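## Task

Remove the roll of masking tape from the cupboard, set it on the desk, then close both cupboard doors fully. Slamming a door open or shut counts as failure, as does the robot toppling or being left tilted. Anything that stays put only because the robot is holding it is not finished. At the end, release everything and back the robot away.

## Robot and tools

Robot: TidyBot++, a single-arm mobile robot. The base is 0.54 m long, 0.50 m wide and 0.38 m tall and rides on four powered casters. On top sits one seven-joint arm with a two-finger gripper. The shoulder is 0.12 m ahead of the base centre and 0.68 m off the floor. There are two cameras: base_camera, fixed on the base and facing forward, and wrist_camera, which looks along the hand. The arm begins folded with the hand pointing down, and it sticks out about 0.08 m past the base front.

Frames: the base frame sits on the floor under the base centre, with x forward, y left and z up. hand_pose is reported in this frame. It is the point between the finger pads; its z axis runs out along the fingers and its y axis is the direction the fingers close along. The odometry frame is the base frame as it was when the scene began. base_odometry comes from wheel rotation, so slipping shows up as travel, and it drifts by a few cm and degrees over many moves. Heading is in radians, positive to the left. base_tilt is in degrees, with forward and right positive.

execute_actions: "actions" is a list holding either one action or nothing. An empty list only returns the state and images. An action can contain:
- "base": exactly one relative command, measured from where the base last reported itself. {"translate_m": d} moves forward (+) or back, range -2 to 2 m. {"strafe_m": d} moves sideways, left +, range -2 to 2 m. {"rotate_rad": d} turns in place, counter-clockwise +, range -6.3 to 6.3 rad. A base move is refused if at its top speed it would need more than about 8.7 s.
- "joints": absolute target angles in radians, keyed by name, and each key is optional. joint_1_rad turns the whole arm about vertical and is unbounded, but note that positive is clockwise seen from above, the reverse of rotate_rad. joint_2_rad is the shoulder, -2.249 to 2.249. joint_3_rad is an unbounded upper-arm twist, about 3.14 at the start. joint_4_rad is the elbow, -2.579 to 2.579. joint_5_rad is an unbounded forearm twist. joint_6_rad is the wrist, -2.099 to 2.099. joint_7_rad is an unbounded hand twist; with the hand down, positive is counter-clockwise from above, and at 1.57 the fingers open toward left and right. gripper_pos is absolute on a 0 to 1 scale, where 0 is open (a gap of about 85 mm) and 1 is shut, and the gap is roughly 85*(1-gripper_pos) mm. Unbounded joints go the short way round, so for big turns use steps smaller than half a turn.
- "speeds": optional caps on the base motions in this action only. translate_m and strafe_m take 0.05 to 0.5 m/s, and rotate_rad takes 0.1 to 1.57 rad/s. The maximum is the default.
Motions in one action start together. An unknown key or an out-of-range number gets the whole call rejected. "cameras" selects the images returned: base_camera, wrist_camera, or all (the default); [] returns none.

Arm geometry: the upper arm is 0.42 m, the forearm 0.31 m, and the hand 0.31 m to the hand point. With joint_1=0, joint_3=3.14 and joint_5=0 the arm stays in the base's x-z plane. The tilt of each segment from vertical (forward +) is: upper arm j2; forearm j2-j4; hand j2-j4-j6. Summing length*sin gives the forward reach from the shoulder, and summing length*cos gives the height. A hand pointing down reaches at most about 0.94 m above the floor, and only close to the base. Friction and load leave the hand a cm or two off target, more when stretched out or carrying something. To correct, resend each joint as its last command plus (wanted minus read). While holding a load, never send a joint its current reading. Closed fingertips extend about 20 mm beyond the hand point.

Result lines: base_status and joint_status report how each motion ended. "done" means it reached the target; for the base it only means the wheels turned fully, so the robot may have stopped short. "off_target" means it came to rest away from the target and may still be pushing. "contact_stop" and "time_out" mean the old target was dropped and it is holding position. "joint command not followed" with a "cause:" line means the arm targets were withheld because of a predicted self-collision; those joints show "not_followed" and may be retried later. For the gripper at 1, "done" means an empty grip, and "off_target" at some reading means an object is held. on_its_own lists motion nobody commanded. motor_effort gives percentages with the peak in brackets, and it is noisy. ARM HIT means the arm struck itself or the base. A torque fault freezes the arm and gripper for 10 s and skips the rest of the call. MOTOR HOT warns about heating from holding a load; OVER-TEMPERATURE FAULT means the arm sagged, and joints then report limit_stop_at_motor_heat, so resend them.

wait: {"seconds": 0 to 10} lets the scene run with no new commands and returns the state and images. zoom_image: {"camera", "region": [x0,y0,x1,y1]} in pixels, at most 504x504, taken from that camera's latest full image. base_camera is 644x364 and wrist_camera is 644x476 (fisheye). read_manual returns licence text only. finished_scene: {"scene": n} ends that scene for good and reports success, so call it only after the task is done and will stay done.

Avoid: swinging doors quickly or striking them; driving while the arm is caught on something high, which can tip the robot; sideways shoves on a raised hand; driving the arm into furniture; dropping or losing the object; leaving the gripper holding things at the end. Open or close doors slowly and in small steps. Release the item on the desk, open the gripper, and back away before finishing.

Each tool is called after "Request:" by a JSON object that holds its "method" and its "body", one argument or row to a line.

## Session

Request:
{"method": "execute_actions", "body": {
  "actions": []
}}

Scene clock: 0.00 s.
base_odometry: x=+0.000 y=+0.000 heading=+0.000 (m, m, rad; odometry frame)
base_tilt: forward=-0.3 right=+0.4 (deg)
base_status: not commanded
joint_positions: joint_1_rad=+0.039 joint_2_rad=-0.311 joint_3_rad=+3.195 joint_4_rad=-2.502 joint_5_rad=+0.030 joint_6_rad=-0.886 joint_7_rad=+1.623 gripper_pos=+0.000
joint_status: not commanded
motor_effort: joint_1_rad=+0 joint_2_rad=-2 joint_3_rad=+0 joint_4_rad=+14 joint_5_rad=+0 joint_6_rad=+0 joint_7_rad=+1 (%)
hand_pose: x=+0.2659 y=-0.0176 z=+0.5891 quat_wxyz=(+0.006, +0.999, -0.010, +0.032) (m; base frame)
pictures: base_camera, wrist_camera
Images, in order (width x height): base_camera 644x364, wrist_camera 644x476.

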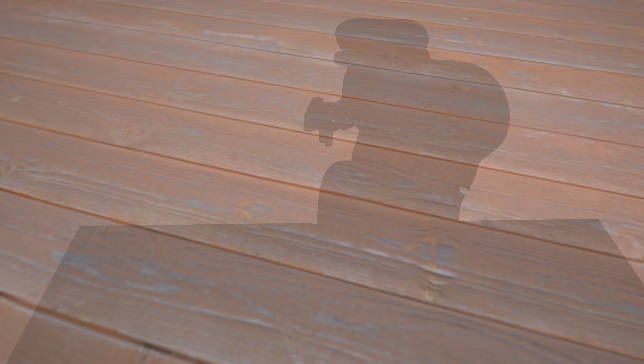

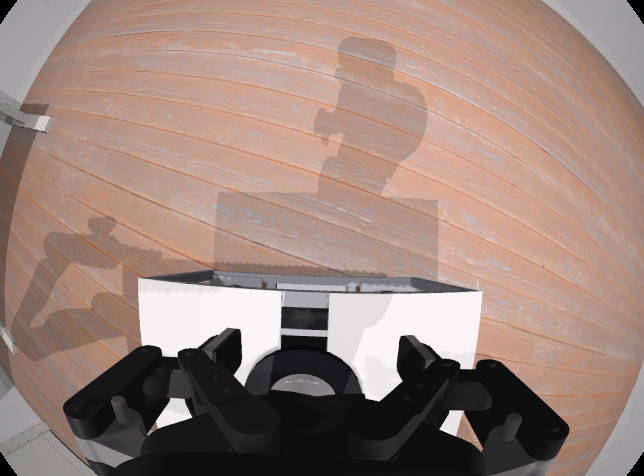

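Request:
{"method": "execute_actions", "body": {
  "actions": [
    {"joints":{"joint_6_rad":0.4},"base":{"rotate_rad":1.2}}
  ]
}}

Scene clock: 2.10 s.
base_odometry: x=+0.000 y=+0.000 heading=+1.199 (m, m, rad; odometry frame)
base_tilt: forward=-0.3 right=+0.4 (deg)
base_status: done
joint_positions: joint_1_rad=+0.039 joint_2_rad=-0.311 joint_3_rad=+3.195 joint_4_rad=-2.502 joint_5_rad=+0.030 joint_6_rad=+0.381 joint_7_rad=+1.623 gripper_pos=+0.000
joint_status: all done
motor_effort: joint_1_rad=+0(1) joint_2_rad=-6(7) joint_3_rad=+0(2) joint_4_rad=+21(20) joint_5_rad=+0(0) joint_6_rad=+8(8) joint_7_rad=+0(1) (%)
hand_pose: x=+0.5478 y=-0.0361 z=+0.8261 quat_wxyz=(+0.042, +0.786, -0.005, +0.616) (m; base frame)
pictures: base_camera, wrist_camera
Images, in order (width x height): base_camera 644x364, wrist_camera 644x476.

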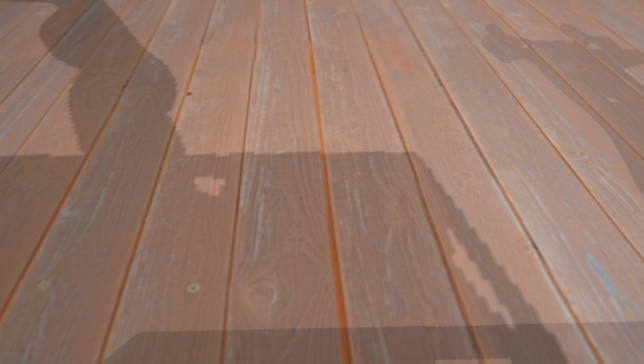

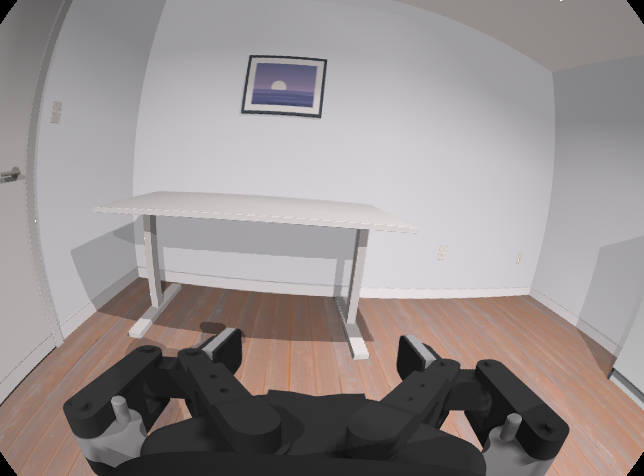

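Request:
{"method": "execute_actions", "body": {
  "actions": [
    {"base":{"rotate_rad":-1.54}}
  ]
}}

Scene clock: 4.50 s.
base_odometry: x=+0.000 y=+0.000 heading=-0.340 (m, m, rad; odometry frame)
base_tilt: forward=-0.3 right=+0.4 (deg)
base_status: done
joint_positions: joint_1_rad=+0.039 joint_2_rad=-0.311 joint_3_rad=+3.195 joint_4_rad=-2.502 joint_5_rad=+0.030 joint_6_rad=+0.381 joint_7_rad=+1.623 gripper_pos=+0.000
joint_status: not commanded
motor_effort: joint_1_rad=+0(1) joint_2_rad=-6(7) joint_3_rad=+0(2) joint_4_rad=+20(21) joint_5_rad=+0(0) joint_6_rad=+8(8) joint_7_rad=+1(1) (%)
hand_pose: x=+0.5478 y=-0.0360 z=+0.8261 quat_wxyz=(+0.042, +0.786, -0.005, +0.616) (m; base frame)
pictures: base_camera, wrist_camera
Images, in order (width x height): base_camera 644x364, wrist_camera 644x476.

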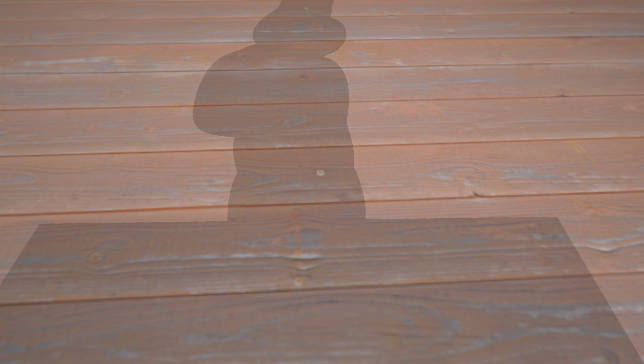

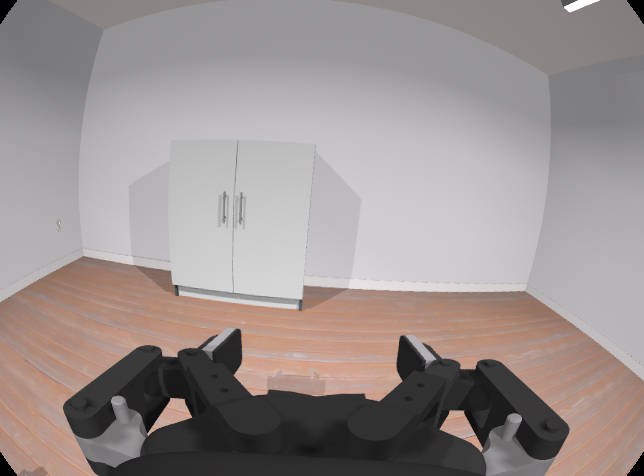

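Request:
{"method": "execute_actions", "body": {
  "actions": [
    {"base":{"rotate_rad":0.04},"joints":{"joint_1_rad":0,"joint_2_rad":0.9,"joint_3_rad":3.14,"joint_4_rad":-1.56,"joint_5_rad":0,"joint_6_rad":0.89,"joint_7_rad":1.57}}
  ],
  "cameras": []
}}

Request:
{"method": "execute_actions", "body": {
  "actions": [
    {"base":{"strafe_m":0.45}}
  ],
  "cameras": []
}}

Request:
{"method": "execute_actions", "body": {
  "actions": [
    {"base":{"translate_m":0.7}}
  ]
}}

Scene clock: 7.27 s.
base_odometry: x=+0.000 y=+0.000 heading=-0.301 (m, m, rad; odometry frame)
base_tilt: forward=-0.3 right=+0.4 (deg)
base_status: done
joint_positions: joint_1_rad=+0.030 joint_2_rad=+0.899 joint_3_rad=+3.156 joint_4_rad=-1.582 joint_5_rad=+0.030 joint_6_rad=+0.849 joint_7_rad=+1.593 gripper_pos=+0.000
joint_status: all done
motor_effort: joint_1_rad=+0(1) joint_2_rad=-43(45) joint_3_rad=+0(2) joint_4_rad=+17(20) joint_5_rad=+0(1) joint_6_rad=+8(8) joint_7_rad=+1(1) (%)
hand_pose: x=+0.9516 y=-0.0243 z=+0.6764 quat_wxyz=(+0.024, +0.728, +0.013, +0.685) (m; base frame)
pictures: none
No camera images: the call's "cameras" was empty. Leave "cameras" out to get every camera's image.

Scene clock: 9.53 s.
base_odometry: x=+0.134 y=+0.430 heading=-0.301 (m, m, rad; odometry frame)
base_tilt: forward=-0.3 right=+0.4 (deg)
base_status: done
joint_positions: joint_1_rad=+0.006 joint_2_rad=+0.899 joint_3_rad=+3.144 joint_4_rad=-1.582 joint_5_rad=+0.030 joint_6_rad=+0.849 joint_7_rad=+1.593 gripper_pos=+0.000
joint_status: not commanded
motor_effort: joint_1_rad=+0(6) joint_2_rad=-43(43) joint_3_rad=+0(3) joint_4_rad=+16(16) joint_5_rad=+0(0) joint_6_rad=+8(8) joint_7_rad=+1(1) (%)
hand_pose: x=+0.9520 y=+0.0020 z=+0.6767 quat_wxyz=(+0.010, +0.728, +0.021, +0.685) (m; base frame)
pictures: none
No camera images: the call's "cameras" was empty. Leave "cameras" out to get every camera's image.

Scene clock: 12.30 s.
base_odometry: x=+0.803 y=+0.222 heading=-0.301 (m, m, rad; odometry frame)
base_tilt: forward=-0.3 right=+0.4 (deg)
base_status: done
joint_positions: joint_1_rad=+0.006 joint_2_rad=+0.899 joint_3_rad=+3.144 joint_4_rad=-1.576 joint_5_rad=+0.030 joint_6_rad=+0.851 joint_7_rad=+1.593 gripper_pos=+0.000
joint_status: not commanded
motor_effort: joint_1_rad=+0(2) joint_2_rad=-42(45) joint_3_rad=-1(1) joint_4_rad=+16(18) joint_5_rad=+0(0) joint_6_rad=+8(9) joint_7_rad=+1(1) (%)
hand_pose: x=+0.9536 y=+0.0020 z=+0.6806 quat_wxyz=(+0.010, +0.725, +0.021, +0.688) (m; base frame)
pictures: base_camera, wrist_camera
Images, in order (width x height): base_camera 644x364, wrist_camera 644x476.

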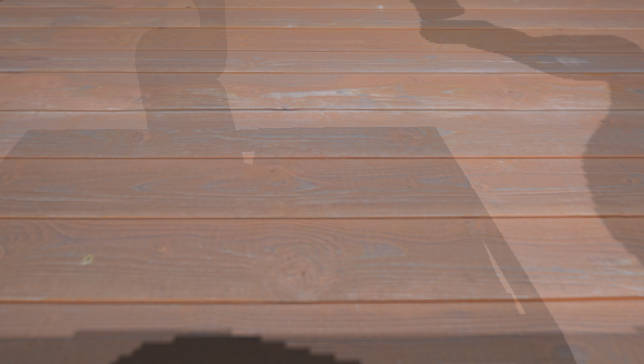

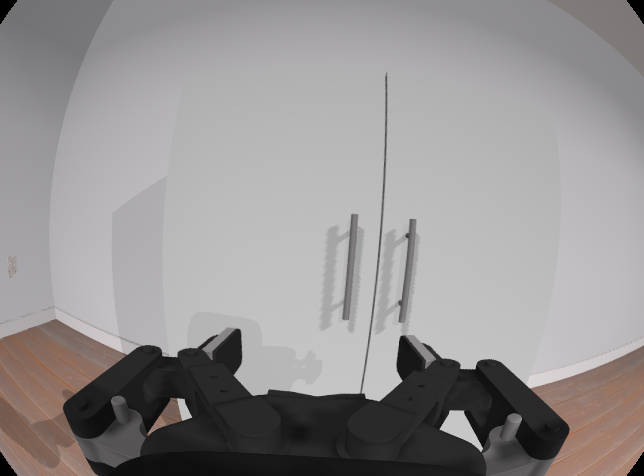

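Request:
{"method": "execute_actions", "body": {
  "actions": [
    {"base":{"strafe_m":-0.155},"joints":{"joint_5_rad":-0.04,"joint_6_rad":0.94,"joint_7_rad":1.54,"gripper_pos":0.3}}
  ],
  "cameras": []
}}

Request:
{"method": "execute_actions", "body": {
  "actions": [
    {"base":{"translate_m":0.2}}
  ]
}}

Scene clock: 14.03 s.
base_odometry: x=+0.757 y=+0.074 heading=-0.301 (m, m, rad; odometry frame)
base_tilt: forward=-0.3 right=+0.4 (deg)
base_status: done
joint_positions: joint_1_rad=+0.008 joint_2_rad=+0.898 joint_3_rad=+3.144 joint_4_rad=-1.575 joint_5_rad=-0.002 joint_6_rad=+0.905 joint_7_rad=+1.558 gripper_pos=+0.300
joint_status: all done
motor_effort: joint_1_rad=+1(5) joint_2_rad=-43(45) joint_3_rad=+0(3) joint_4_rad=+16(19) joint_5_rad=+0(0) joint_6_rad=+8(9) joint_7_rad=+1(0) (%)
hand_pose: x=+0.9542 y=-0.0076 z=+0.6979 quat_wxyz=(+0.000, +0.706, -0.008, +0.708) (m; base frame)
pictures: none
No camera images: the call's "cameras" was empty. Leave "cameras" out to get every camera's image.

Scene clock: 15.67 s.
base_odometry: x=+0.948 y=+0.015 heading=-0.301 (m, m, rad; odometry frame)
base_tilt: forward=-0.3 right=+0.4 (deg)
base_status: done
joint_positions: joint_1_rad=+0.008 joint_2_rad=+0.899 joint_3_rad=+3.144 joint_4_rad=-1.573 joint_5_rad=-0.002 joint_6_rad=+0.906 joint_7_rad=+1.558 gripper_pos=+0.300
joint_status: not commanded
motor_effort: joint_1_rad=+0(1) joint_2_rad=-42(46) joint_3_rad=+0(1) joint_4_rad=+16(19) joint_5_rad=+0(0) joint_6_rad=+8(9) joint_7_rad=+1(1) (%)
hand_pose: x=+0.9548 y=-0.0076 z=+0.6990 quat_wxyz=(+0.000, +0.705, -0.008, +0.709) (m; base frame)
pictures: base_camera, wrist_camera
Images, in order (width x height): base_camera 644x364, wrist_camera 644x476.

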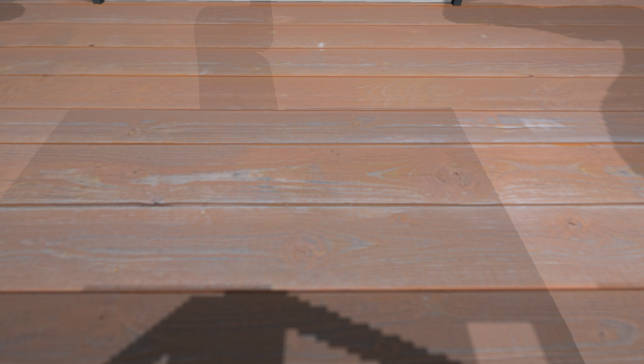

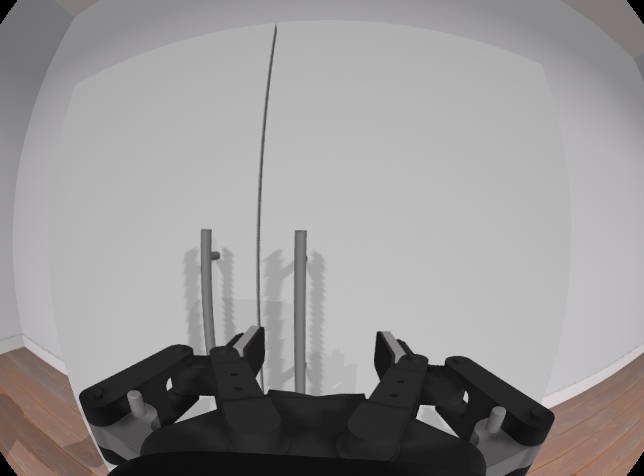

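Request:
{"method": "execute_actions", "body": {
  "actions": [
    {"base":{"strafe_m":0.025}}
  ],
  "cameras": []
}}

Request:
{"method": "execute_actions", "body": {
  "actions": [
    {"base":{"translate_m":0.11},"speeds":{"translate_m":0.15}}
  ]
}}

Scene clock: 16.53 s.
base_odometry: x=+0.956 y=+0.039 heading=-0.301 (m, m, rad; odometry frame)
base_tilt: forward=-0.3 right=+0.4 (deg)
base_status: done
joint_positions: joint_1_rad=+0.002 joint_2_rad=+0.899 joint_3_rad=+3.143 joint_4_rad=-1.573 joint_5_rad=-0.003 joint_6_rad=+0.906 joint_7_rad=+1.558 gripper_pos=+0.300
joint_status: not commanded
motor_effort: joint_1_rad=+0(4) joint_2_rad=-43(44) joint_3_rad=-1(3) joint_4_rad=+17(17) joint_5_rad=+0(1) joint_6_rad=+8(8) joint_7_rad=+1(0) (%)
hand_pose: x=+0.9549 y=-0.0019 z=+0.6990 quat_wxyz=(-0.003, +0.705, -0.006, +0.709) (m; base frame)
pictures: none
No camera images: the call's "cameras" was empty. Leave "cameras" out to get every camera's image.

Scene clock: 17.90 s.
base_odometry: x=+1.061 y=+0.006 heading=-0.301 (m, m, rad; odometry frame)
base_tilt: forward=-0.3 right=+0.4 (deg)
base_status: done
joint_positions: joint_1_rad=+0.002 joint_2_rad=+0.898 joint_3_rad=+3.143 joint_4_rad=-1.572 joint_5_rad=-0.003 joint_6_rad=+0.906 joint_7_rad=+1.558 gripper_pos=+0.300
joint_status: not commanded
motor_effort: joint_1_rad=-1(1) joint_2_rad=-44(45) joint_3_rad=-1(1) joint_4_rad=+17(19) joint_5_rad=+0(0) joint_6_rad=+8(9) joint_7_rad=+1(1) (%)
hand_pose: x=+0.9550 y=-0.0019 z=+0.6996 quat_wxyz=(-0.003, +0.705, -0.006, +0.709) (m; base frame)
pictures: base_camera, wrist_camera
Images, in order (width x height): base_camera 644x364, wrist_camera 644x476.

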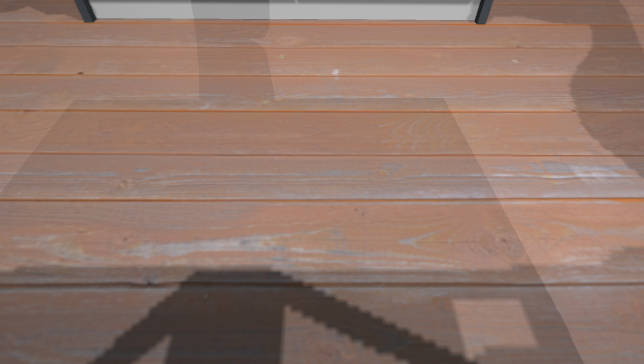

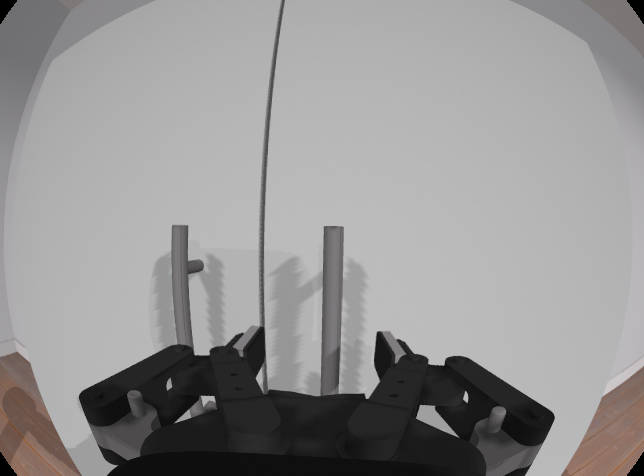

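Request:
{"method": "execute_actions", "body": {
  "actions": [
    {"base":{"translate_m":0.032},"speeds":{"translate_m":0.1}}
  ],
  "cameras": ["wrist_camera"]
}}

Request:
{"method": "execute_actions", "body": {
  "actions": [
    {"joints":{"gripper_pos":1}}
  ],
  "cameras": ["wrist_camera"]
}}

Scene clock: 18.87 s.
base_odometry: x=+1.092 y=-0.003 heading=-0.301 (m, m, rad; odometry frame)
base_tilt: forward=-0.3 right=+0.4 (deg)
base_status: done
joint_positions: joint_1_rad=+0.002 joint_2_rad=+0.898 joint_3_rad=+3.143 joint_4_rad=-1.572 joint_5_rad=-0.003 joint_6_rad=+0.906 joint_7_rad=+1.558 gripper_pos=+0.300
joint_status: not commanded
motor_effort: joint_1_rad=+0(4) joint_2_rad=-43(44) joint_3_rad=-1(1) joint_4_rad=+17(19) joint_5_rad=+0(0) joint_6_rad=+8(8) joint_7_rad=+1(1) (%)
hand_pose: x=+0.9551 y=-0.0019 z=+0.6998 quat_wxyz=(-0.003, +0.705, -0.006, +0.709) (m; base frame)
pictures: wrist_camera
Images, in order (width x height): wrist_camera 644x476.

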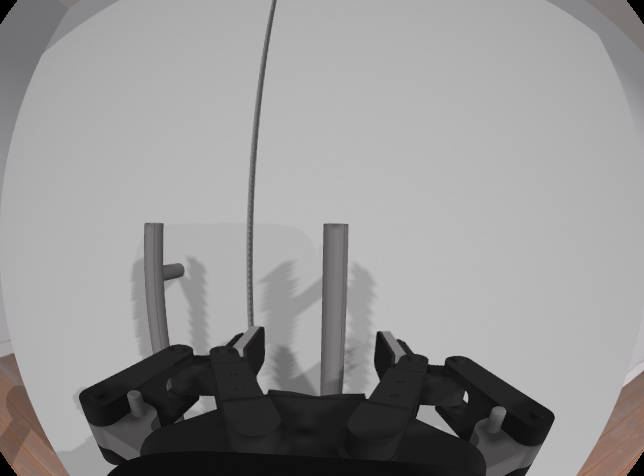

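Scene clock: 19.80 s.
base_odometry: x=+1.091 y=-0.003 heading=-0.301 (m, m, rad; odometry frame)
base_tilt: forward=-0.3 right=+0.4 (deg)
base_status: not commanded
joint_positions: joint_1_rad=+0.006 joint_2_rad=+0.898 joint_3_rad=+3.146 joint_4_rad=-1.572 joint_5_rad=-0.013 joint_6_rad=+0.906 joint_7_rad=+1.558 gripper_pos=+0.903
joint_status: gripper_pos off_target (ended at +0.903, target +1.000)
motor_effort: joint_1_rad=-3(9) joint_2_rad=-42(43) joint_3_rad=-3(6) joint_4_rad=+19(22) joint_5_rad=+1(4) joint_6_rad=+8(9) joint_7_rad=+0(0) (%)
hand_pose: x=+0.9549 y=-0.0087 z=+0.6997 quat_wxyz=(+0.000, +0.705, -0.012, +0.709) (m; base frame)
pictures: wrist_camera
Images, in order (width x height): wrist_camera 644x476.

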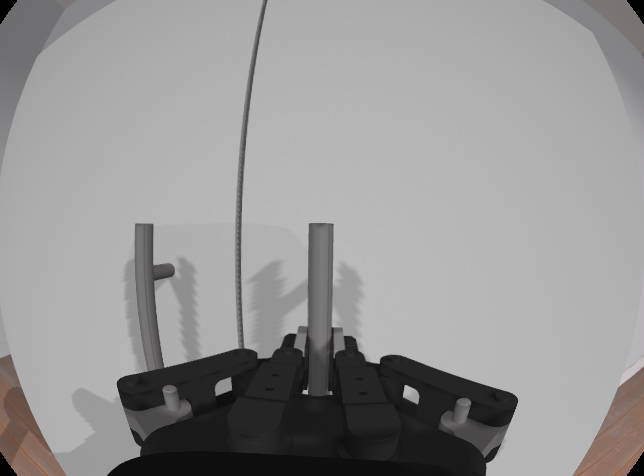

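Request:
{"method": "execute_actions", "body": {
  "actions": [
    {"base":{"translate_m":-0.09},"speeds":{"translate_m":0.05}}
  ]
}}

Scene clock: 23.30 s.
base_odometry: x=+1.006 y=+0.023 heading=-0.301 (m, m, rad; odometry frame)
base_tilt: forward=-0.3 right=+0.4 (deg)
base_status: done
joint_positions: joint_1_rad=+0.012 joint_2_rad=+0.904 joint_3_rad=+3.152 joint_4_rad=-1.563 joint_5_rad=-0.014 joint_6_rad=+0.906 joint_7_rad=+1.558 gripper_pos=+0.904
joint_status: not commanded
motor_effort: joint_1_rad=-2(10) joint_2_rad=-44(48) joint_3_rad=-2(6) joint_4_rad=+17(20) joint_5_rad=+0(3) joint_6_rad=+9(11) joint_7_rad=+0(0) (%)
hand_pose: x=+0.9573 y=-0.0174 z=+0.6998 quat_wxyz=(+0.006, +0.703, -0.015, +0.711) (m; base frame)
pictures: base_camera, wrist_camera
Images, in order (width x height): base_camera 644x364, wrist_camera 644x476.

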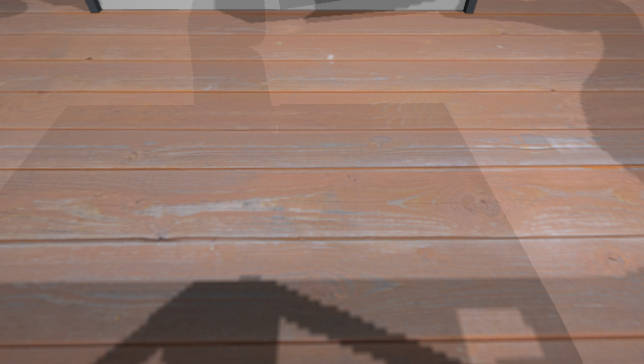

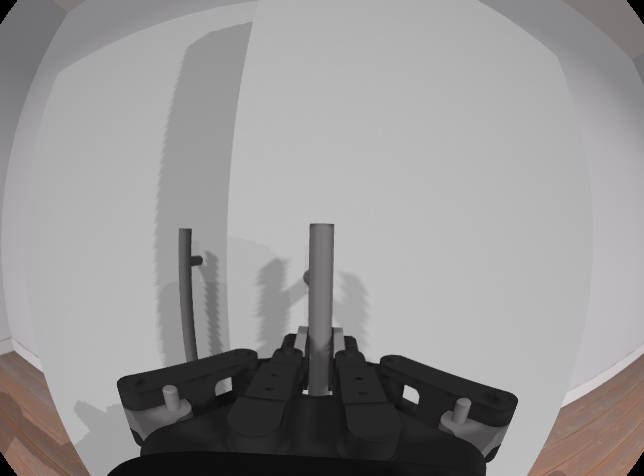

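Request:
{"method": "execute_actions", "body": {
  "actions": [
    {"base":{"strafe_m":-0.045},"speeds":{"strafe_m":0.07}}
  ],
  "cameras": []
}}

Request:
{"method": "execute_actions", "body": {
  "actions": [
    {"base":{"translate_m":-0.09},"speeds":{"translate_m":0.07}}
  ],
  "cameras": []
}}

Request:
{"method": "execute_actions", "body": {
  "actions": [
    {"base":{"strafe_m":-0.055},"speeds":{"strafe_m":0.07}}
  ],
  "cameras": []
}}

Request:
{"method": "execute_actions", "body": {
  "actions": [
    {"base":{"translate_m":-0.06},"speeds":{"translate_m":0.07}}
  ]
}}

Scene clock: 24.53 s.
base_odometry: x=+0.992 y=-0.019 heading=-0.301 (m, m, rad; odometry frame)
base_tilt: forward=-0.3 right=+0.4 (deg)
base_status: done
joint_positions: joint_1_rad=-0.023 joint_2_rad=+0.904 joint_3_rad=+3.131 joint_4_rad=-1.563 joint_5_rad=-0.014 joint_6_rad=+0.906 joint_7_rad=+1.558 gripper_pos=+0.904
joint_status: not commanded
motor_effort: joint_1_rad=+8(10) joint_2_rad=-46(47) joint_3_rad=+2(3) joint_4_rad=+20(21) joint_5_rad=-4(5) joint_6_rad=+10(10) joint_7_rad=-1(2) (%)
hand_pose: x=+0.9570 y=+0.0222 z=+0.6998 quat_wxyz=(-0.017, +0.703, -0.004, +0.711) (m; base frame)
pictures: none
No camera images: the call's "cameras" was empty. Leave "cameras" out to get every camera's image.

Scene clock: 26.30 s.
base_odometry: x=+0.906 y=+0.007 heading=-0.301 (m, m, rad; odometry frame)
base_tilt: forward=-0.3 right=+0.4 (deg)
base_status: done
joint_positions: joint_1_rad=+0.013 joint_2_rad=+0.904 joint_3_rad=+3.153 joint_4_rad=-1.562 joint_5_rad=-0.014 joint_6_rad=+0.906 joint_7_rad=+1.558 gripper_pos=+0.905
joint_status: not commanded
motor_effort: joint_1_rad=-5(9) joint_2_rad=-44(46) joint_3_rad=-4(6) joint_4_rad=+17(19) joint_5_rad=+1(4) joint_6_rad=+9(10) joint_7_rad=+0(1) (%)
hand_pose: x=+0.9573 y=-0.0188 z=+0.6997 quat_wxyz=(+0.007, +0.703, -0.015, +0.711) (m; base frame)
pictures: none
No camera images: the call's "cameras" was empty. Leave "cameras" out to get every camera's image.

Scene clock: 27.57 s.
base_odometry: x=+0.890 y=-0.045 heading=-0.301 (m, m, rad; odometry frame)
base_tilt: forward=-0.3 right=+0.4 (deg)
base_status: done
joint_positions: joint_1_rad=-0.033 joint_2_rad=+0.904 joint_3_rad=+3.125 joint_4_rad=-1.563 joint_5_rad=-0.014 joint_6_rad=+0.906 joint_7_rad=+1.558 gripper_pos=+0.905
joint_status: not commanded
motor_effort: joint_1_rad=+9(13) joint_2_rad=-45(46) joint_3_rad=+3(5) joint_4_rad=+21(21) joint_5_rad=-5(6) joint_6_rad=+9(10) joint_7_rad=-2(2) (%)
hand_pose: x=+0.9565 y=+0.0341 z=+0.6998 quat_wxyz=(-0.024, +0.704, -0.001, +0.710) (m; base frame)
pictures: none
No camera images: the call's "cameras" was empty. Leave "cameras" out to get every camera's image.

Scene clock: 28.93 s.
base_odometry: x=+0.832 y=-0.028 heading=-0.301 (m, m, rad; odometry frame)
base_tilt: forward=-0.3 right=+0.4 (deg)
base_status: done
joint_positions: joint_1_rad=+0.006 joint_2_rad=+0.904 joint_3_rad=+3.149 joint_4_rad=-1.562 joint_5_rad=-0.014 joint_6_rad=+0.907 joint_7_rad=+1.558 gripper_pos=+0.906
joint_status: not commanded
motor_effort: joint_1_rad=-1(8) joint_2_rad=-44(46) joint_3_rad=-2(5) joint_4_rad=+17(20) joint_5_rad=+0(5) joint_6_rad=+9(10) joint_7_rad=+0(1) (%)
hand_pose: x=+0.9574 y=-0.0104 z=+0.6997 quat_wxyz=(+0.002, +0.703, -0.013, +0.711) (m; base frame)
pictures: base_camera, wrist_camera
Images, in order (width x height): base_camera 644x364, wrist_camera 644x476.

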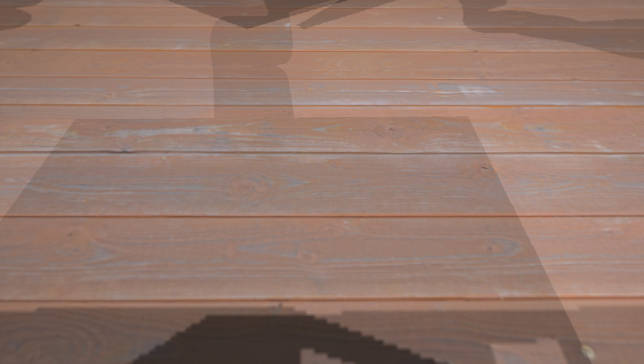

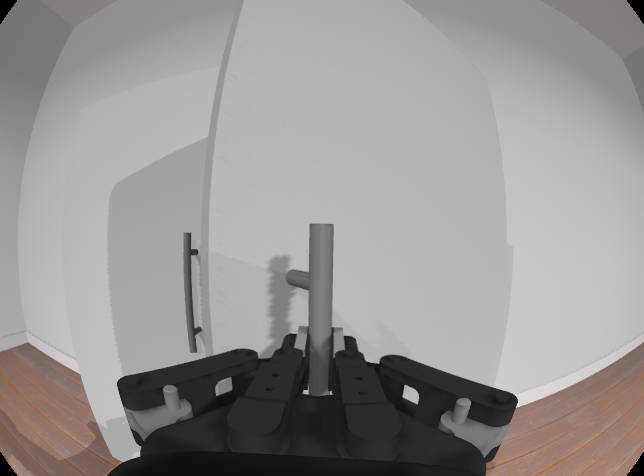

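Request:
{"method": "execute_actions", "body": {
  "actions": [
    {"base":{"strafe_m":-0.07},"speeds":{"strafe_m":0.07}}
  ],
  "cameras": []
}}

Request:
{"method": "execute_actions", "body": {
  "actions": [
    {"base":{"translate_m":-0.05},"speeds":{"translate_m":0.07}}
  ],
  "cameras": []
}}

Request:
{"method": "execute_actions", "body": {
  "actions": [
    {"base":{"strafe_m":-0.07},"speeds":{"strafe_m":0.07}}
  ],
  "cameras": []
}}

Request:
{"method": "execute_actions", "body": {
  "actions": [
    {"base":{"translate_m":-0.035},"speeds":{"translate_m":0.07}}
  ]
}}

Scene clock: 30.57 s.
base_odometry: x=+0.811 y=-0.095 heading=-0.301 (m, m, rad; odometry frame)
base_tilt: forward=-0.3 right=+0.4 (deg)
base_status: done
joint_positions: joint_1_rad=-0.051 joint_2_rad=+0.904 joint_3_rad=+3.116 joint_4_rad=-1.563 joint_5_rad=-0.014 joint_6_rad=+0.907 joint_7_rad=+1.558 gripper_pos=+0.906
joint_status: not commanded
motor_effort: joint_1_rad=+13(17) joint_2_rad=-43(45) joint_3_rad=+4(6) joint_4_rad=+20(23) joint_5_rad=-6(8) joint_6_rad=+9(9) joint_7_rad=-2(2) (%)
hand_pose: x=+0.9552 y=+0.0537 z=+0.6995 quat_wxyz=(-0.035, +0.704, +0.005, +0.710) (m; base frame)
pictures: none
No camera images: the call's "cameras" was empty. Leave "cameras" out to get every camera's image.

Scene clock: 31.77 s.
base_odometry: x=+0.763 y=-0.080 heading=-0.301 (m, m, rad; odometry frame)
base_tilt: forward=-0.3 right=+0.4 (deg)
base_status: done
joint_positions: joint_1_rad=-0.005 joint_2_rad=+0.904 joint_3_rad=+3.143 joint_4_rad=-1.563 joint_5_rad=-0.014 joint_6_rad=+0.907 joint_7_rad=+1.558 gripper_pos=+0.907
joint_status: not commanded
motor_effort: joint_1_rad=+0(12) joint_2_rad=-43(45) joint_3_rad=-1(4) joint_4_rad=+17(20) joint_5_rad=-1(6) joint_6_rad=+8(10) joint_7_rad=-1(2) (%)
hand_pose: x=+0.9572 y=+0.0012 z=+0.6995 quat_wxyz=(-0.005, +0.703, -0.010, +0.711) (m; base frame)
pictures: none
No camera images: the call's "cameras" was empty. Leave "cameras" out to get every camera's image.

Scene clock: 33.23 s.
base_odometry: x=+0.743 y=-0.147 heading=-0.301 (m, m, rad; odometry frame)
base_tilt: forward=-0.3 right=+0.4 (deg)
base_status: done
joint_positions: joint_1_rad=-0.058 joint_2_rad=+0.904 joint_3_rad=+3.112 joint_4_rad=-1.565 joint_5_rad=-0.014 joint_6_rad=+0.907 joint_7_rad=+1.558 gripper_pos=+0.907
joint_status: not commanded
motor_effort: joint_1_rad=+14(17) joint_2_rad=-42(44) joint_3_rad=+4(7) joint_4_rad=+21(23) joint_5_rad=-7(9) joint_6_rad=+8(9) joint_7_rad=-3(3) (%)
hand_pose: x=+0.9541 y=+0.0617 z=+0.6994 quat_wxyz=(-0.039, +0.704, +0.007, +0.709) (m; base frame)
pictures: none
No camera images: the call's "cameras" was empty. Leave "cameras" out to get every camera's image.

Scene clock: 34.23 s.
base_odometry: x=+0.709 y=-0.137 heading=-0.301 (m, m, rad; odometry frame)
base_tilt: forward=-0.3 right=+0.4 (deg)
base_status: done
joint_positions: joint_1_rad=-0.014 joint_2_rad=+0.903 joint_3_rad=+3.138 joint_4_rad=-1.566 joint_5_rad=-0.014 joint_6_rad=+0.908 joint_7_rad=+1.558 gripper_pos=+0.908
joint_status: not commanded
motor_effort: joint_1_rad=+2(13) joint_2_rad=-43(46) joint_3_rad=+0(4) joint_4_rad=+18(22) joint_5_rad=-2(7) joint_6_rad=+8(10) joint_7_rad=-1(3) (%)
hand_pose: x=+0.9565 y=+0.0119 z=+0.6995 quat_wxyz=(-0.011, +0.704, -0.006, +0.711) (m; base frame)
pictures: base_camera, wrist_camera
Images, in order (width x height): base_camera 644x364, wrist_camera 644x476.

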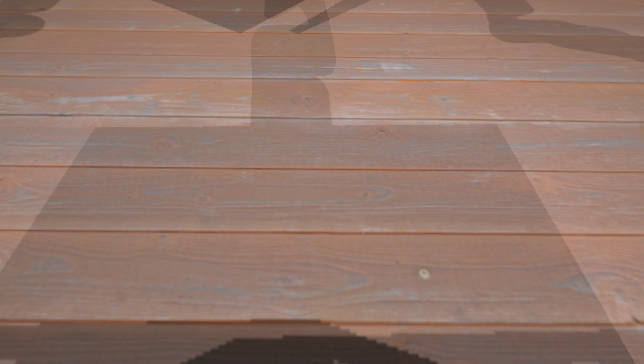

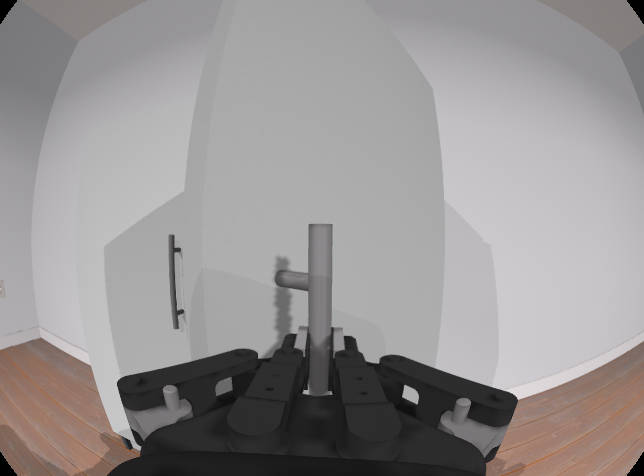

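Request:
{"method": "execute_actions", "body": {
  "actions": [
    {"joints":{"gripper_pos":0.72}}
  ],
  "cameras": ["wrist_camera"]
}}

Request:
{"method": "execute_actions", "body": {
  "actions": [
    {"base":{"translate_m":-0.06},"speeds":{"translate_m":0.07}}
  ]
}}

Scene clock: 35.00 s.
base_odometry: x=+0.709 y=-0.137 heading=-0.301 (m, m, rad; odometry frame)
base_tilt: forward=-0.3 right=+0.4 (deg)
base_status: not commanded
joint_positions: joint_1_rad=-0.014 joint_2_rad=+0.903 joint_3_rad=+3.138 joint_4_rad=-1.566 joint_5_rad=-0.014 joint_6_rad=+0.908 joint_7_rad=+1.558 gripper_pos=+0.720
joint_status: all done
motor_effort: joint_1_rad=+0(3) joint_2_rad=-43(44) joint_3_rad=-1(2) joint_4_rad=+17(17) joint_5_rad=+0(2) joint_6_rad=+8(8) joint_7_rad=+1(1) (%)
hand_pose: x=+0.9565 y=+0.0119 z=+0.6995 quat_wxyz=(-0.011, +0.704, -0.006, +0.711) (m; base frame)
pictures: wrist_camera
Images, in order (width x height): wrist_camera 644x476.

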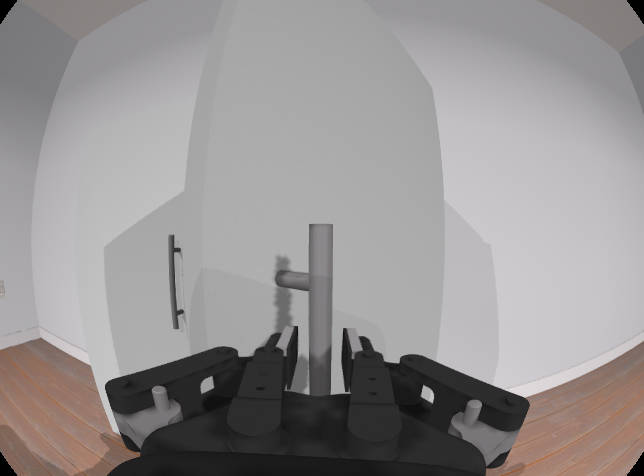

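Scene clock: 36.37 s.
base_odometry: x=+0.651 y=-0.119 heading=-0.301 (m, m, rad; odometry frame)
base_tilt: forward=-0.3 right=+0.4 (deg)
base_status: done
joint_positions: joint_1_rad=-0.014 joint_2_rad=+0.903 joint_3_rad=+3.138 joint_4_rad=-1.566 joint_5_rad=-0.014 joint_6_rad=+0.908 joint_7_rad=+1.558 gripper_pos=+0.720
joint_status: not commanded
motor_effort: joint_1_rad=+1(1) joint_2_rad=-44(45) joint_3_rad=-1(1) joint_4_rad=+17(18) joint_5_rad=+0(0) joint_6_rad=+8(8) joint_7_rad=+1(1) (%)
hand_pose: x=+0.9565 y=+0.0119 z=+0.6996 quat_wxyz=(-0.011, +0.703, -0.006, +0.711) (m; base frame)
pictures: base_camera, wrist_camera
Images, in order (width x height): base_camera 644x364, wrist_camera 644x476.

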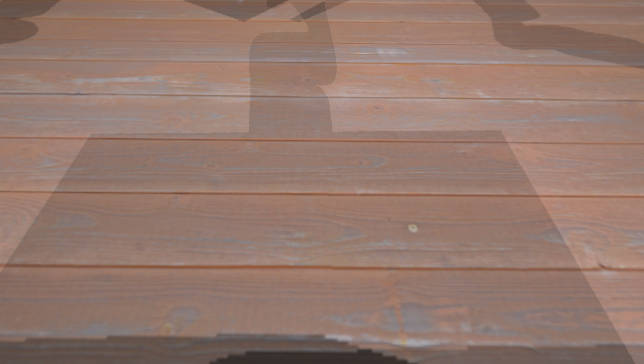

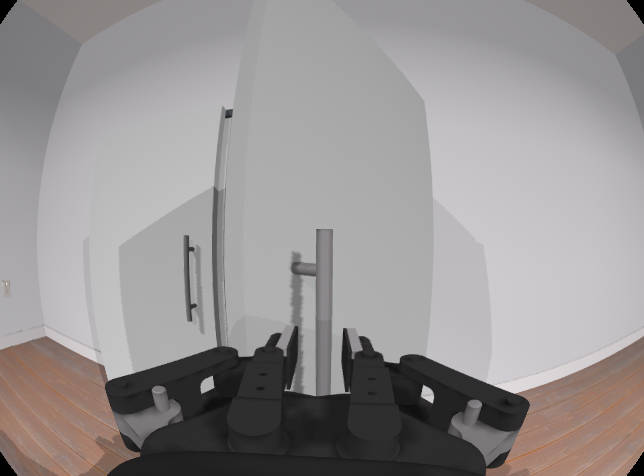

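Door stays. Back a bit, move left, look in.

Request:
{"method": "execute_actions", "body": {
  "actions": [
    {"base":{"translate_m":-0.05}}
  ],
  "cameras": []
}}

Request:
{"method": "execute_actions", "body": {
  "actions": [
    {"base":{"strafe_m":0.17},"joints":{"gripper_pos":1}}
  ]
}}

Scene clock: 37.40 s.
base_odometry: x=+0.604 y=-0.104 heading=-0.301 (m, m, rad; odometry frame)
base_tilt: forward=-0.3 right=+0.4 (deg)
base_status: done
joint_positions: joint_1_rad=-0.014 joint_2_rad=+0.903 joint_3_rad=+3.138 joint_4_rad=-1.566 joint_5_rad=-0.014 joint_6_rad=+0.908 joint_7_rad=+1.558 gripper_pos=+0.720
joint_status: not commanded
motor_effort: joint_1_rad=+1(2) joint_2_rad=-43(46) joint_3_rad=+0(2) joint_4_rad=+17(18) joint_5_rad=+0(1) joint_6_rad=+8(9) joint_7_rad=+1(1) (%)
hand_pose: x=+0.9565 y=+0.0119 z=+0.6999 quat_wxyz=(-0.011, +0.703, -0.006, +0.711) (m; base frame)
pictures: none
No camera images: the call's "cameras" was empty. Leave "cameras" out to get every camera's image.

Scene clock: 38.93 s.
base_odometry: x=+0.654 y=+0.058 heading=-0.301 (m, m, rad; odometry frame)
base_tilt: forward=-0.3 right=+0.4 (deg)
base_status: done
joint_positions: joint_1_rad=-0.012 joint_2_rad=+0.903 joint_3_rad=+3.137 joint_4_rad=-1.566 joint_5_rad=-0.014 joint_6_rad=+0.908 joint_7_rad=+1.558 gripper_pos=+0.999
joint_status: all done
motor_effort: joint_1_rad=+1(6) joint_2_rad=-43(45) joint_3_rad=+0(2) joint_4_rad=+16(18) joint_5_rad=+0(1) joint_6_rad=+8(9) joint_7_rad=+1(1) (%)
hand_pose: x=+0.9565 y=+0.0099 z=+0.6999 quat_wxyz=(-0.010, +0.703, -0.007, +0.711) (m; base frame)
pictures: base_camera, wrist_camera
Images, in order (width x height): base_camera 644x364, wrist_camera 644x476.

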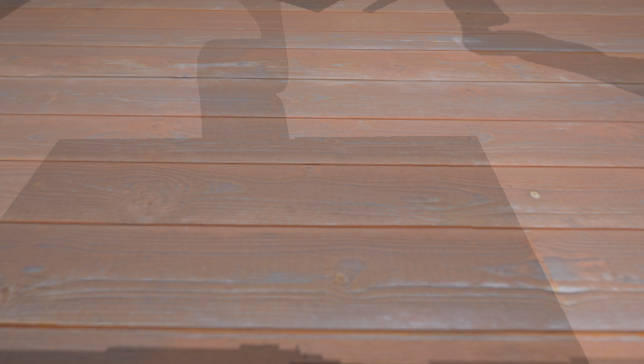

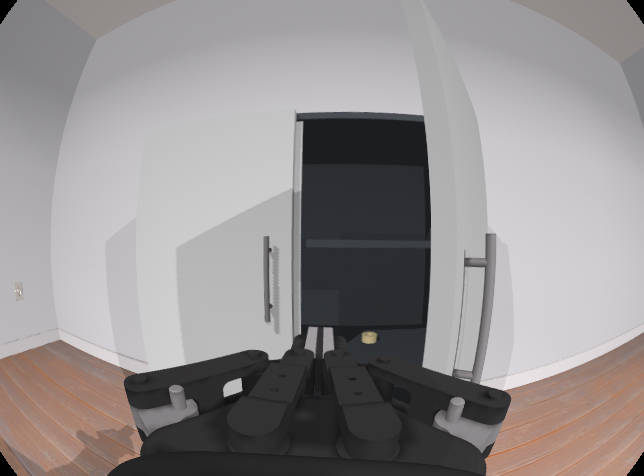

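Request:
{"method": "execute_actions", "body": {
  "actions": [
    {"base":{"translate_m":0.12},"speeds":{"translate_m":0.15}}
  ],
  "cameras": ["wrist_camera"]
}}

Request:
{"method": "execute_actions", "body": {
  "actions": [
    {"base":{"rotate_rad":-0.25},"speeds":{"rotate_rad":0.1}}
  ]
}}

Scene clock: 40.60 s.
base_odometry: x=+0.769 y=+0.023 heading=-0.301 (m, m, rad; odometry frame)
base_tilt: forward=-0.3 right=+0.4 (deg)
base_status: done
joint_positions: joint_1_rad=-0.012 joint_2_rad=+0.903 joint_3_rad=+3.137 joint_4_rad=-1.566 joint_5_rad=-0.014 joint_6_rad=+0.908 joint_7_rad=+1.558 gripper_pos=+0.999
joint_status: not commanded
motor_effort: joint_1_rad=+0(1) joint_2_rad=-44(45) joint_3_rad=-1(1) joint_4_rad=+18(18) joint_5_rad=+0(0) joint_6_rad=+8(9) joint_7_rad=+1(1) (%)
hand_pose: x=+0.9565 y=+0.0099 z=+0.7001 quat_wxyz=(-0.010, +0.703, -0.007, +0.711) (m; base frame)
pictures: wrist_camera
Images, in order (width x height): wrist_camera 644x476.

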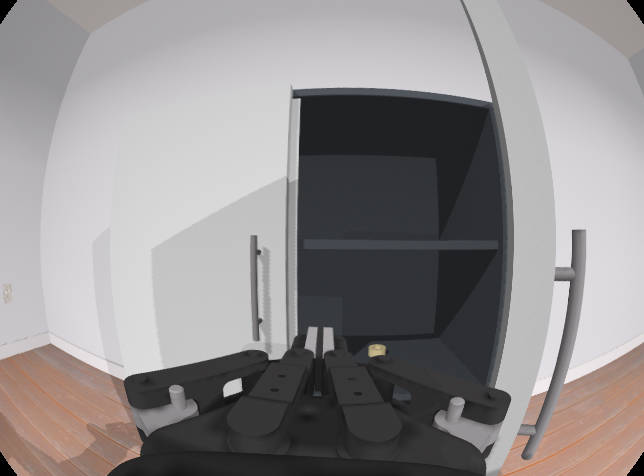

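Scene clock: 45.93 s.
base_odometry: x=+0.769 y=+0.023 heading=-0.542 (m, m, rad; odometry frame)
base_tilt: forward=-0.3 right=+0.4 (deg)
base_status: rotate_rad time_out (by the wheels' count: -0.242 of -0.250)
joint_positions: joint_1_rad=-0.096 joint_2_rad=+0.881 joint_3_rad=+3.080 joint_4_rad=-1.608 joint_5_rad=-0.014 joint_6_rad=+0.916 joint_7_rad=+1.558 gripper_pos=+0.999
joint_status: not commanded
motor_effort: joint_1_rad=+18(25) joint_2_rad=-38(44) joint_3_rad=+9(13) joint_4_rad=+26(31) joint_5_rad=-6(8) joint_6_rad=+6(8) joint_7_rad=+0(0) (%)
hand_pose: x=+0.9382 y=+0.1080 z=+0.7000 quat_wxyz=(-0.068, +0.708, +0.020, +0.703) (m; base frame)
pictures: base_camera, wrist_camera
Images, in order (width x height): base_camera 644x364, wrist_camera 644x476.

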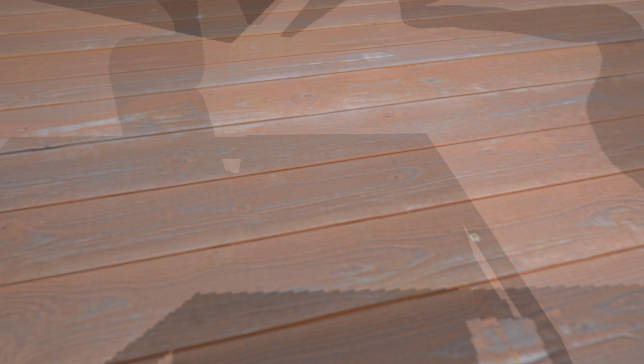

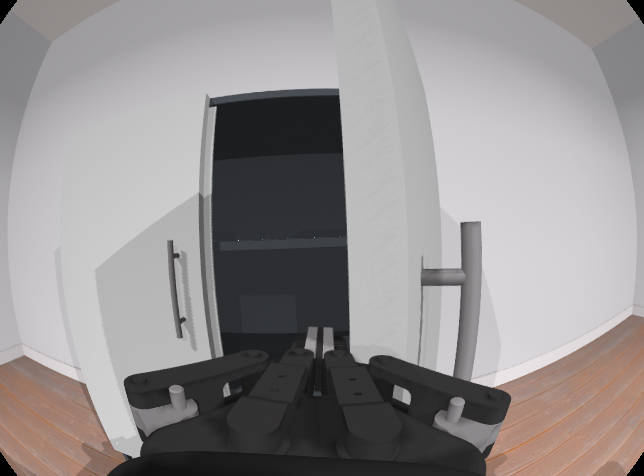

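Request:
{"method": "execute_actions", "body": {
  "actions": [
    {"base":{"rotate_rad":0.241},"speeds":{"rotate_rad":0.2}}
  ],
  "cameras": []
}}

Request:
{"method": "execute_actions", "body": {
  "actions": [
    {"joints":{"joint_7_rad":3.14}}
  ],
  "cameras": []
}}

Request:
{"method": "execute_actions", "body": {
  "actions": [
    {"base":{"translate_m":0.08},"speeds":{"translate_m":0.1}}
  ]
}}

Scene clock: 49.83 s.
base_odometry: x=+0.769 y=+0.023 heading=-0.302 (m, m, rad; odometry frame)
base_tilt: forward=-0.3 right=+0.4 (deg)
base_status: done
joint_positions: joint_1_rad=-0.014 joint_2_rad=+0.892 joint_3_rad=+3.133 joint_4_rad=-1.576 joint_5_rad=-0.014 joint_6_rad=+0.916 joint_7_rad=+1.558 gripper_pos=+0.999
joint_status: not commanded
motor_effort: joint_1_rad=+0(13) joint_2_rad=-42(43) joint_3_rad=-1(7) joint_4_rad=+17(27) joint_5_rad=+0(4) joint_6_rad=+8(9) joint_7_rad=+1(1) (%)
hand_pose: x=+0.9535 y=+0.0139 z=+0.7057 quat_wxyz=(-0.013, +0.701, -0.007, +0.713) (m; base frame)
pictures: none
No camera images: the call's "cameras" was empty. Leave "cameras" out to get every camera's image.

Scene clock: 51.63 s.
base_odometry: x=+0.769 y=+0.023 heading=-0.302 (m, m, rad; odometry frame)
base_tilt: forward=-0.3 right=+0.4 (deg)
base_status: not commanded
joint_positions: joint_1_rad=-0.014 joint_2_rad=+0.892 joint_3_rad=+3.133 joint_4_rad=-1.576 joint_5_rad=-0.014 joint_6_rad=+0.916 joint_7_rad=+3.142 gripper_pos=+0.999
joint_status: all done
motor_effort: joint_1_rad=+0(0) joint_2_rad=-43(43) joint_3_rad=-1(1) joint_4_rad=+16(17) joint_5_rad=+0(0) joint_6_rad=+8(8) joint_7_rad=+1(1) (%)
hand_pose: x=+0.9535 y=+0.0139 z=+0.7057 quat_wxyz=(+0.499, +0.497, +0.494, +0.510) (m; base frame)
pictures: none
No camera images: the call's "cameras" was empty. Leave "cameras" out to get every camera's image.

Scene clock: 52.97 s.
base_odometry: x=+0.845 y=-0.001 heading=-0.301 (m, m, rad; odometry frame)
base_tilt: forward=-0.3 right=+0.4 (deg)
base_status: done
joint_positions: joint_1_rad=-0.014 joint_2_rad=+0.893 joint_3_rad=+3.133 joint_4_rad=-1.575 joint_5_rad=-0.014 joint_6_rad=+0.916 joint_7_rad=+3.142 gripper_pos=+0.999
joint_status: not commanded
motor_effort: joint_1_rad=+0(3) joint_2_rad=-43(44) joint_3_rad=-1(1) joint_4_rad=+17(19) joint_5_rad=+0(0) joint_6_rad=+9(9) joint_7_rad=+0(1) (%)
hand_pose: x=+0.9538 y=+0.0139 z=+0.7055 quat_wxyz=(+0.499, +0.497, +0.494, +0.510) (m; base frame)
pictures: base_camera, wrist_camera
Images, in order (width x height): base_camera 644x364, wrist_camera 644x476.

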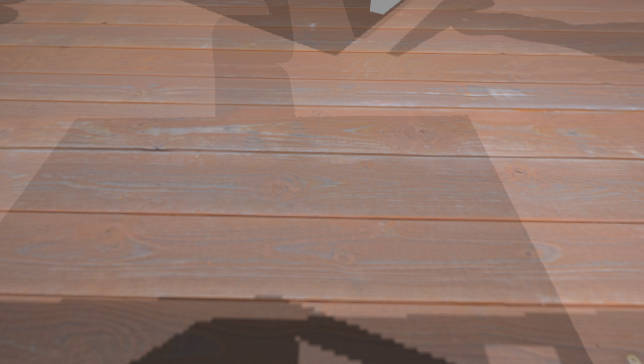

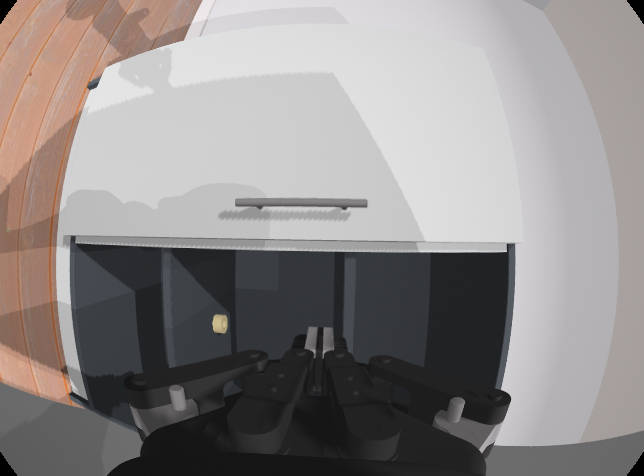

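Request:
{"method": "execute_actions", "body": {
  "actions": [
    {"base":{"strafe_m":-0.16},"speeds":{"strafe_m":0.06}}
  ]
}}

Scene clock: 56.13 s.
base_odometry: x=+0.798 y=-0.154 heading=-0.301 (m, m, rad; odometry frame)
base_tilt: forward=-0.3 right=+0.4 (deg)
base_status: done
joint_positions: joint_1_rad=-0.071 joint_2_rad=+0.893 joint_3_rad=+3.094 joint_4_rad=-1.576 joint_5_rad=-0.014 joint_6_rad=+0.916 joint_7_rad=+3.142 gripper_pos=+0.999
joint_status: not commanded
motor_effort: joint_1_rad=+16(20) joint_2_rad=-40(44) joint_3_rad=+7(10) joint_4_rad=+23(24) joint_5_rad=-4(5) joint_6_rad=+7(9) joint_7_rad=+0(1) (%)
hand_pose: x=+0.9495 y=+0.0809 z=+0.7057 quat_wxyz=(+0.470, +0.484, +0.507, +0.537) (m; base frame)
pictures: base_camera, wrist_camera
Images, in order (width x height): base_camera 644x364, wrist_camera 644x476.

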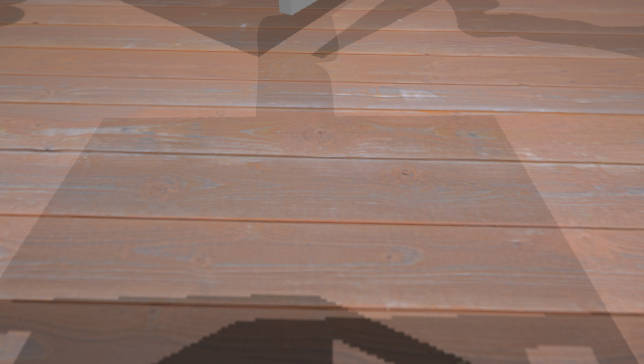

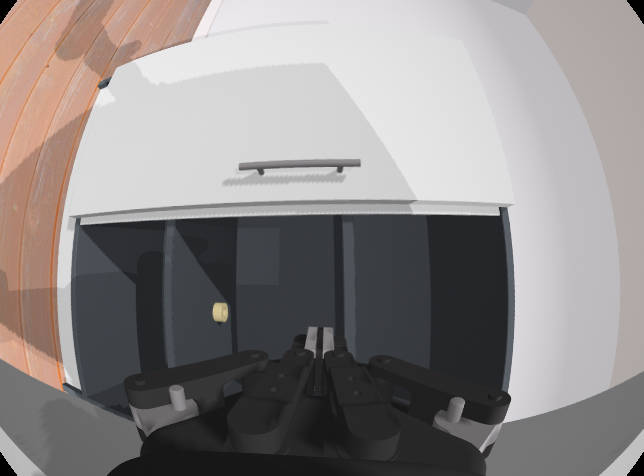

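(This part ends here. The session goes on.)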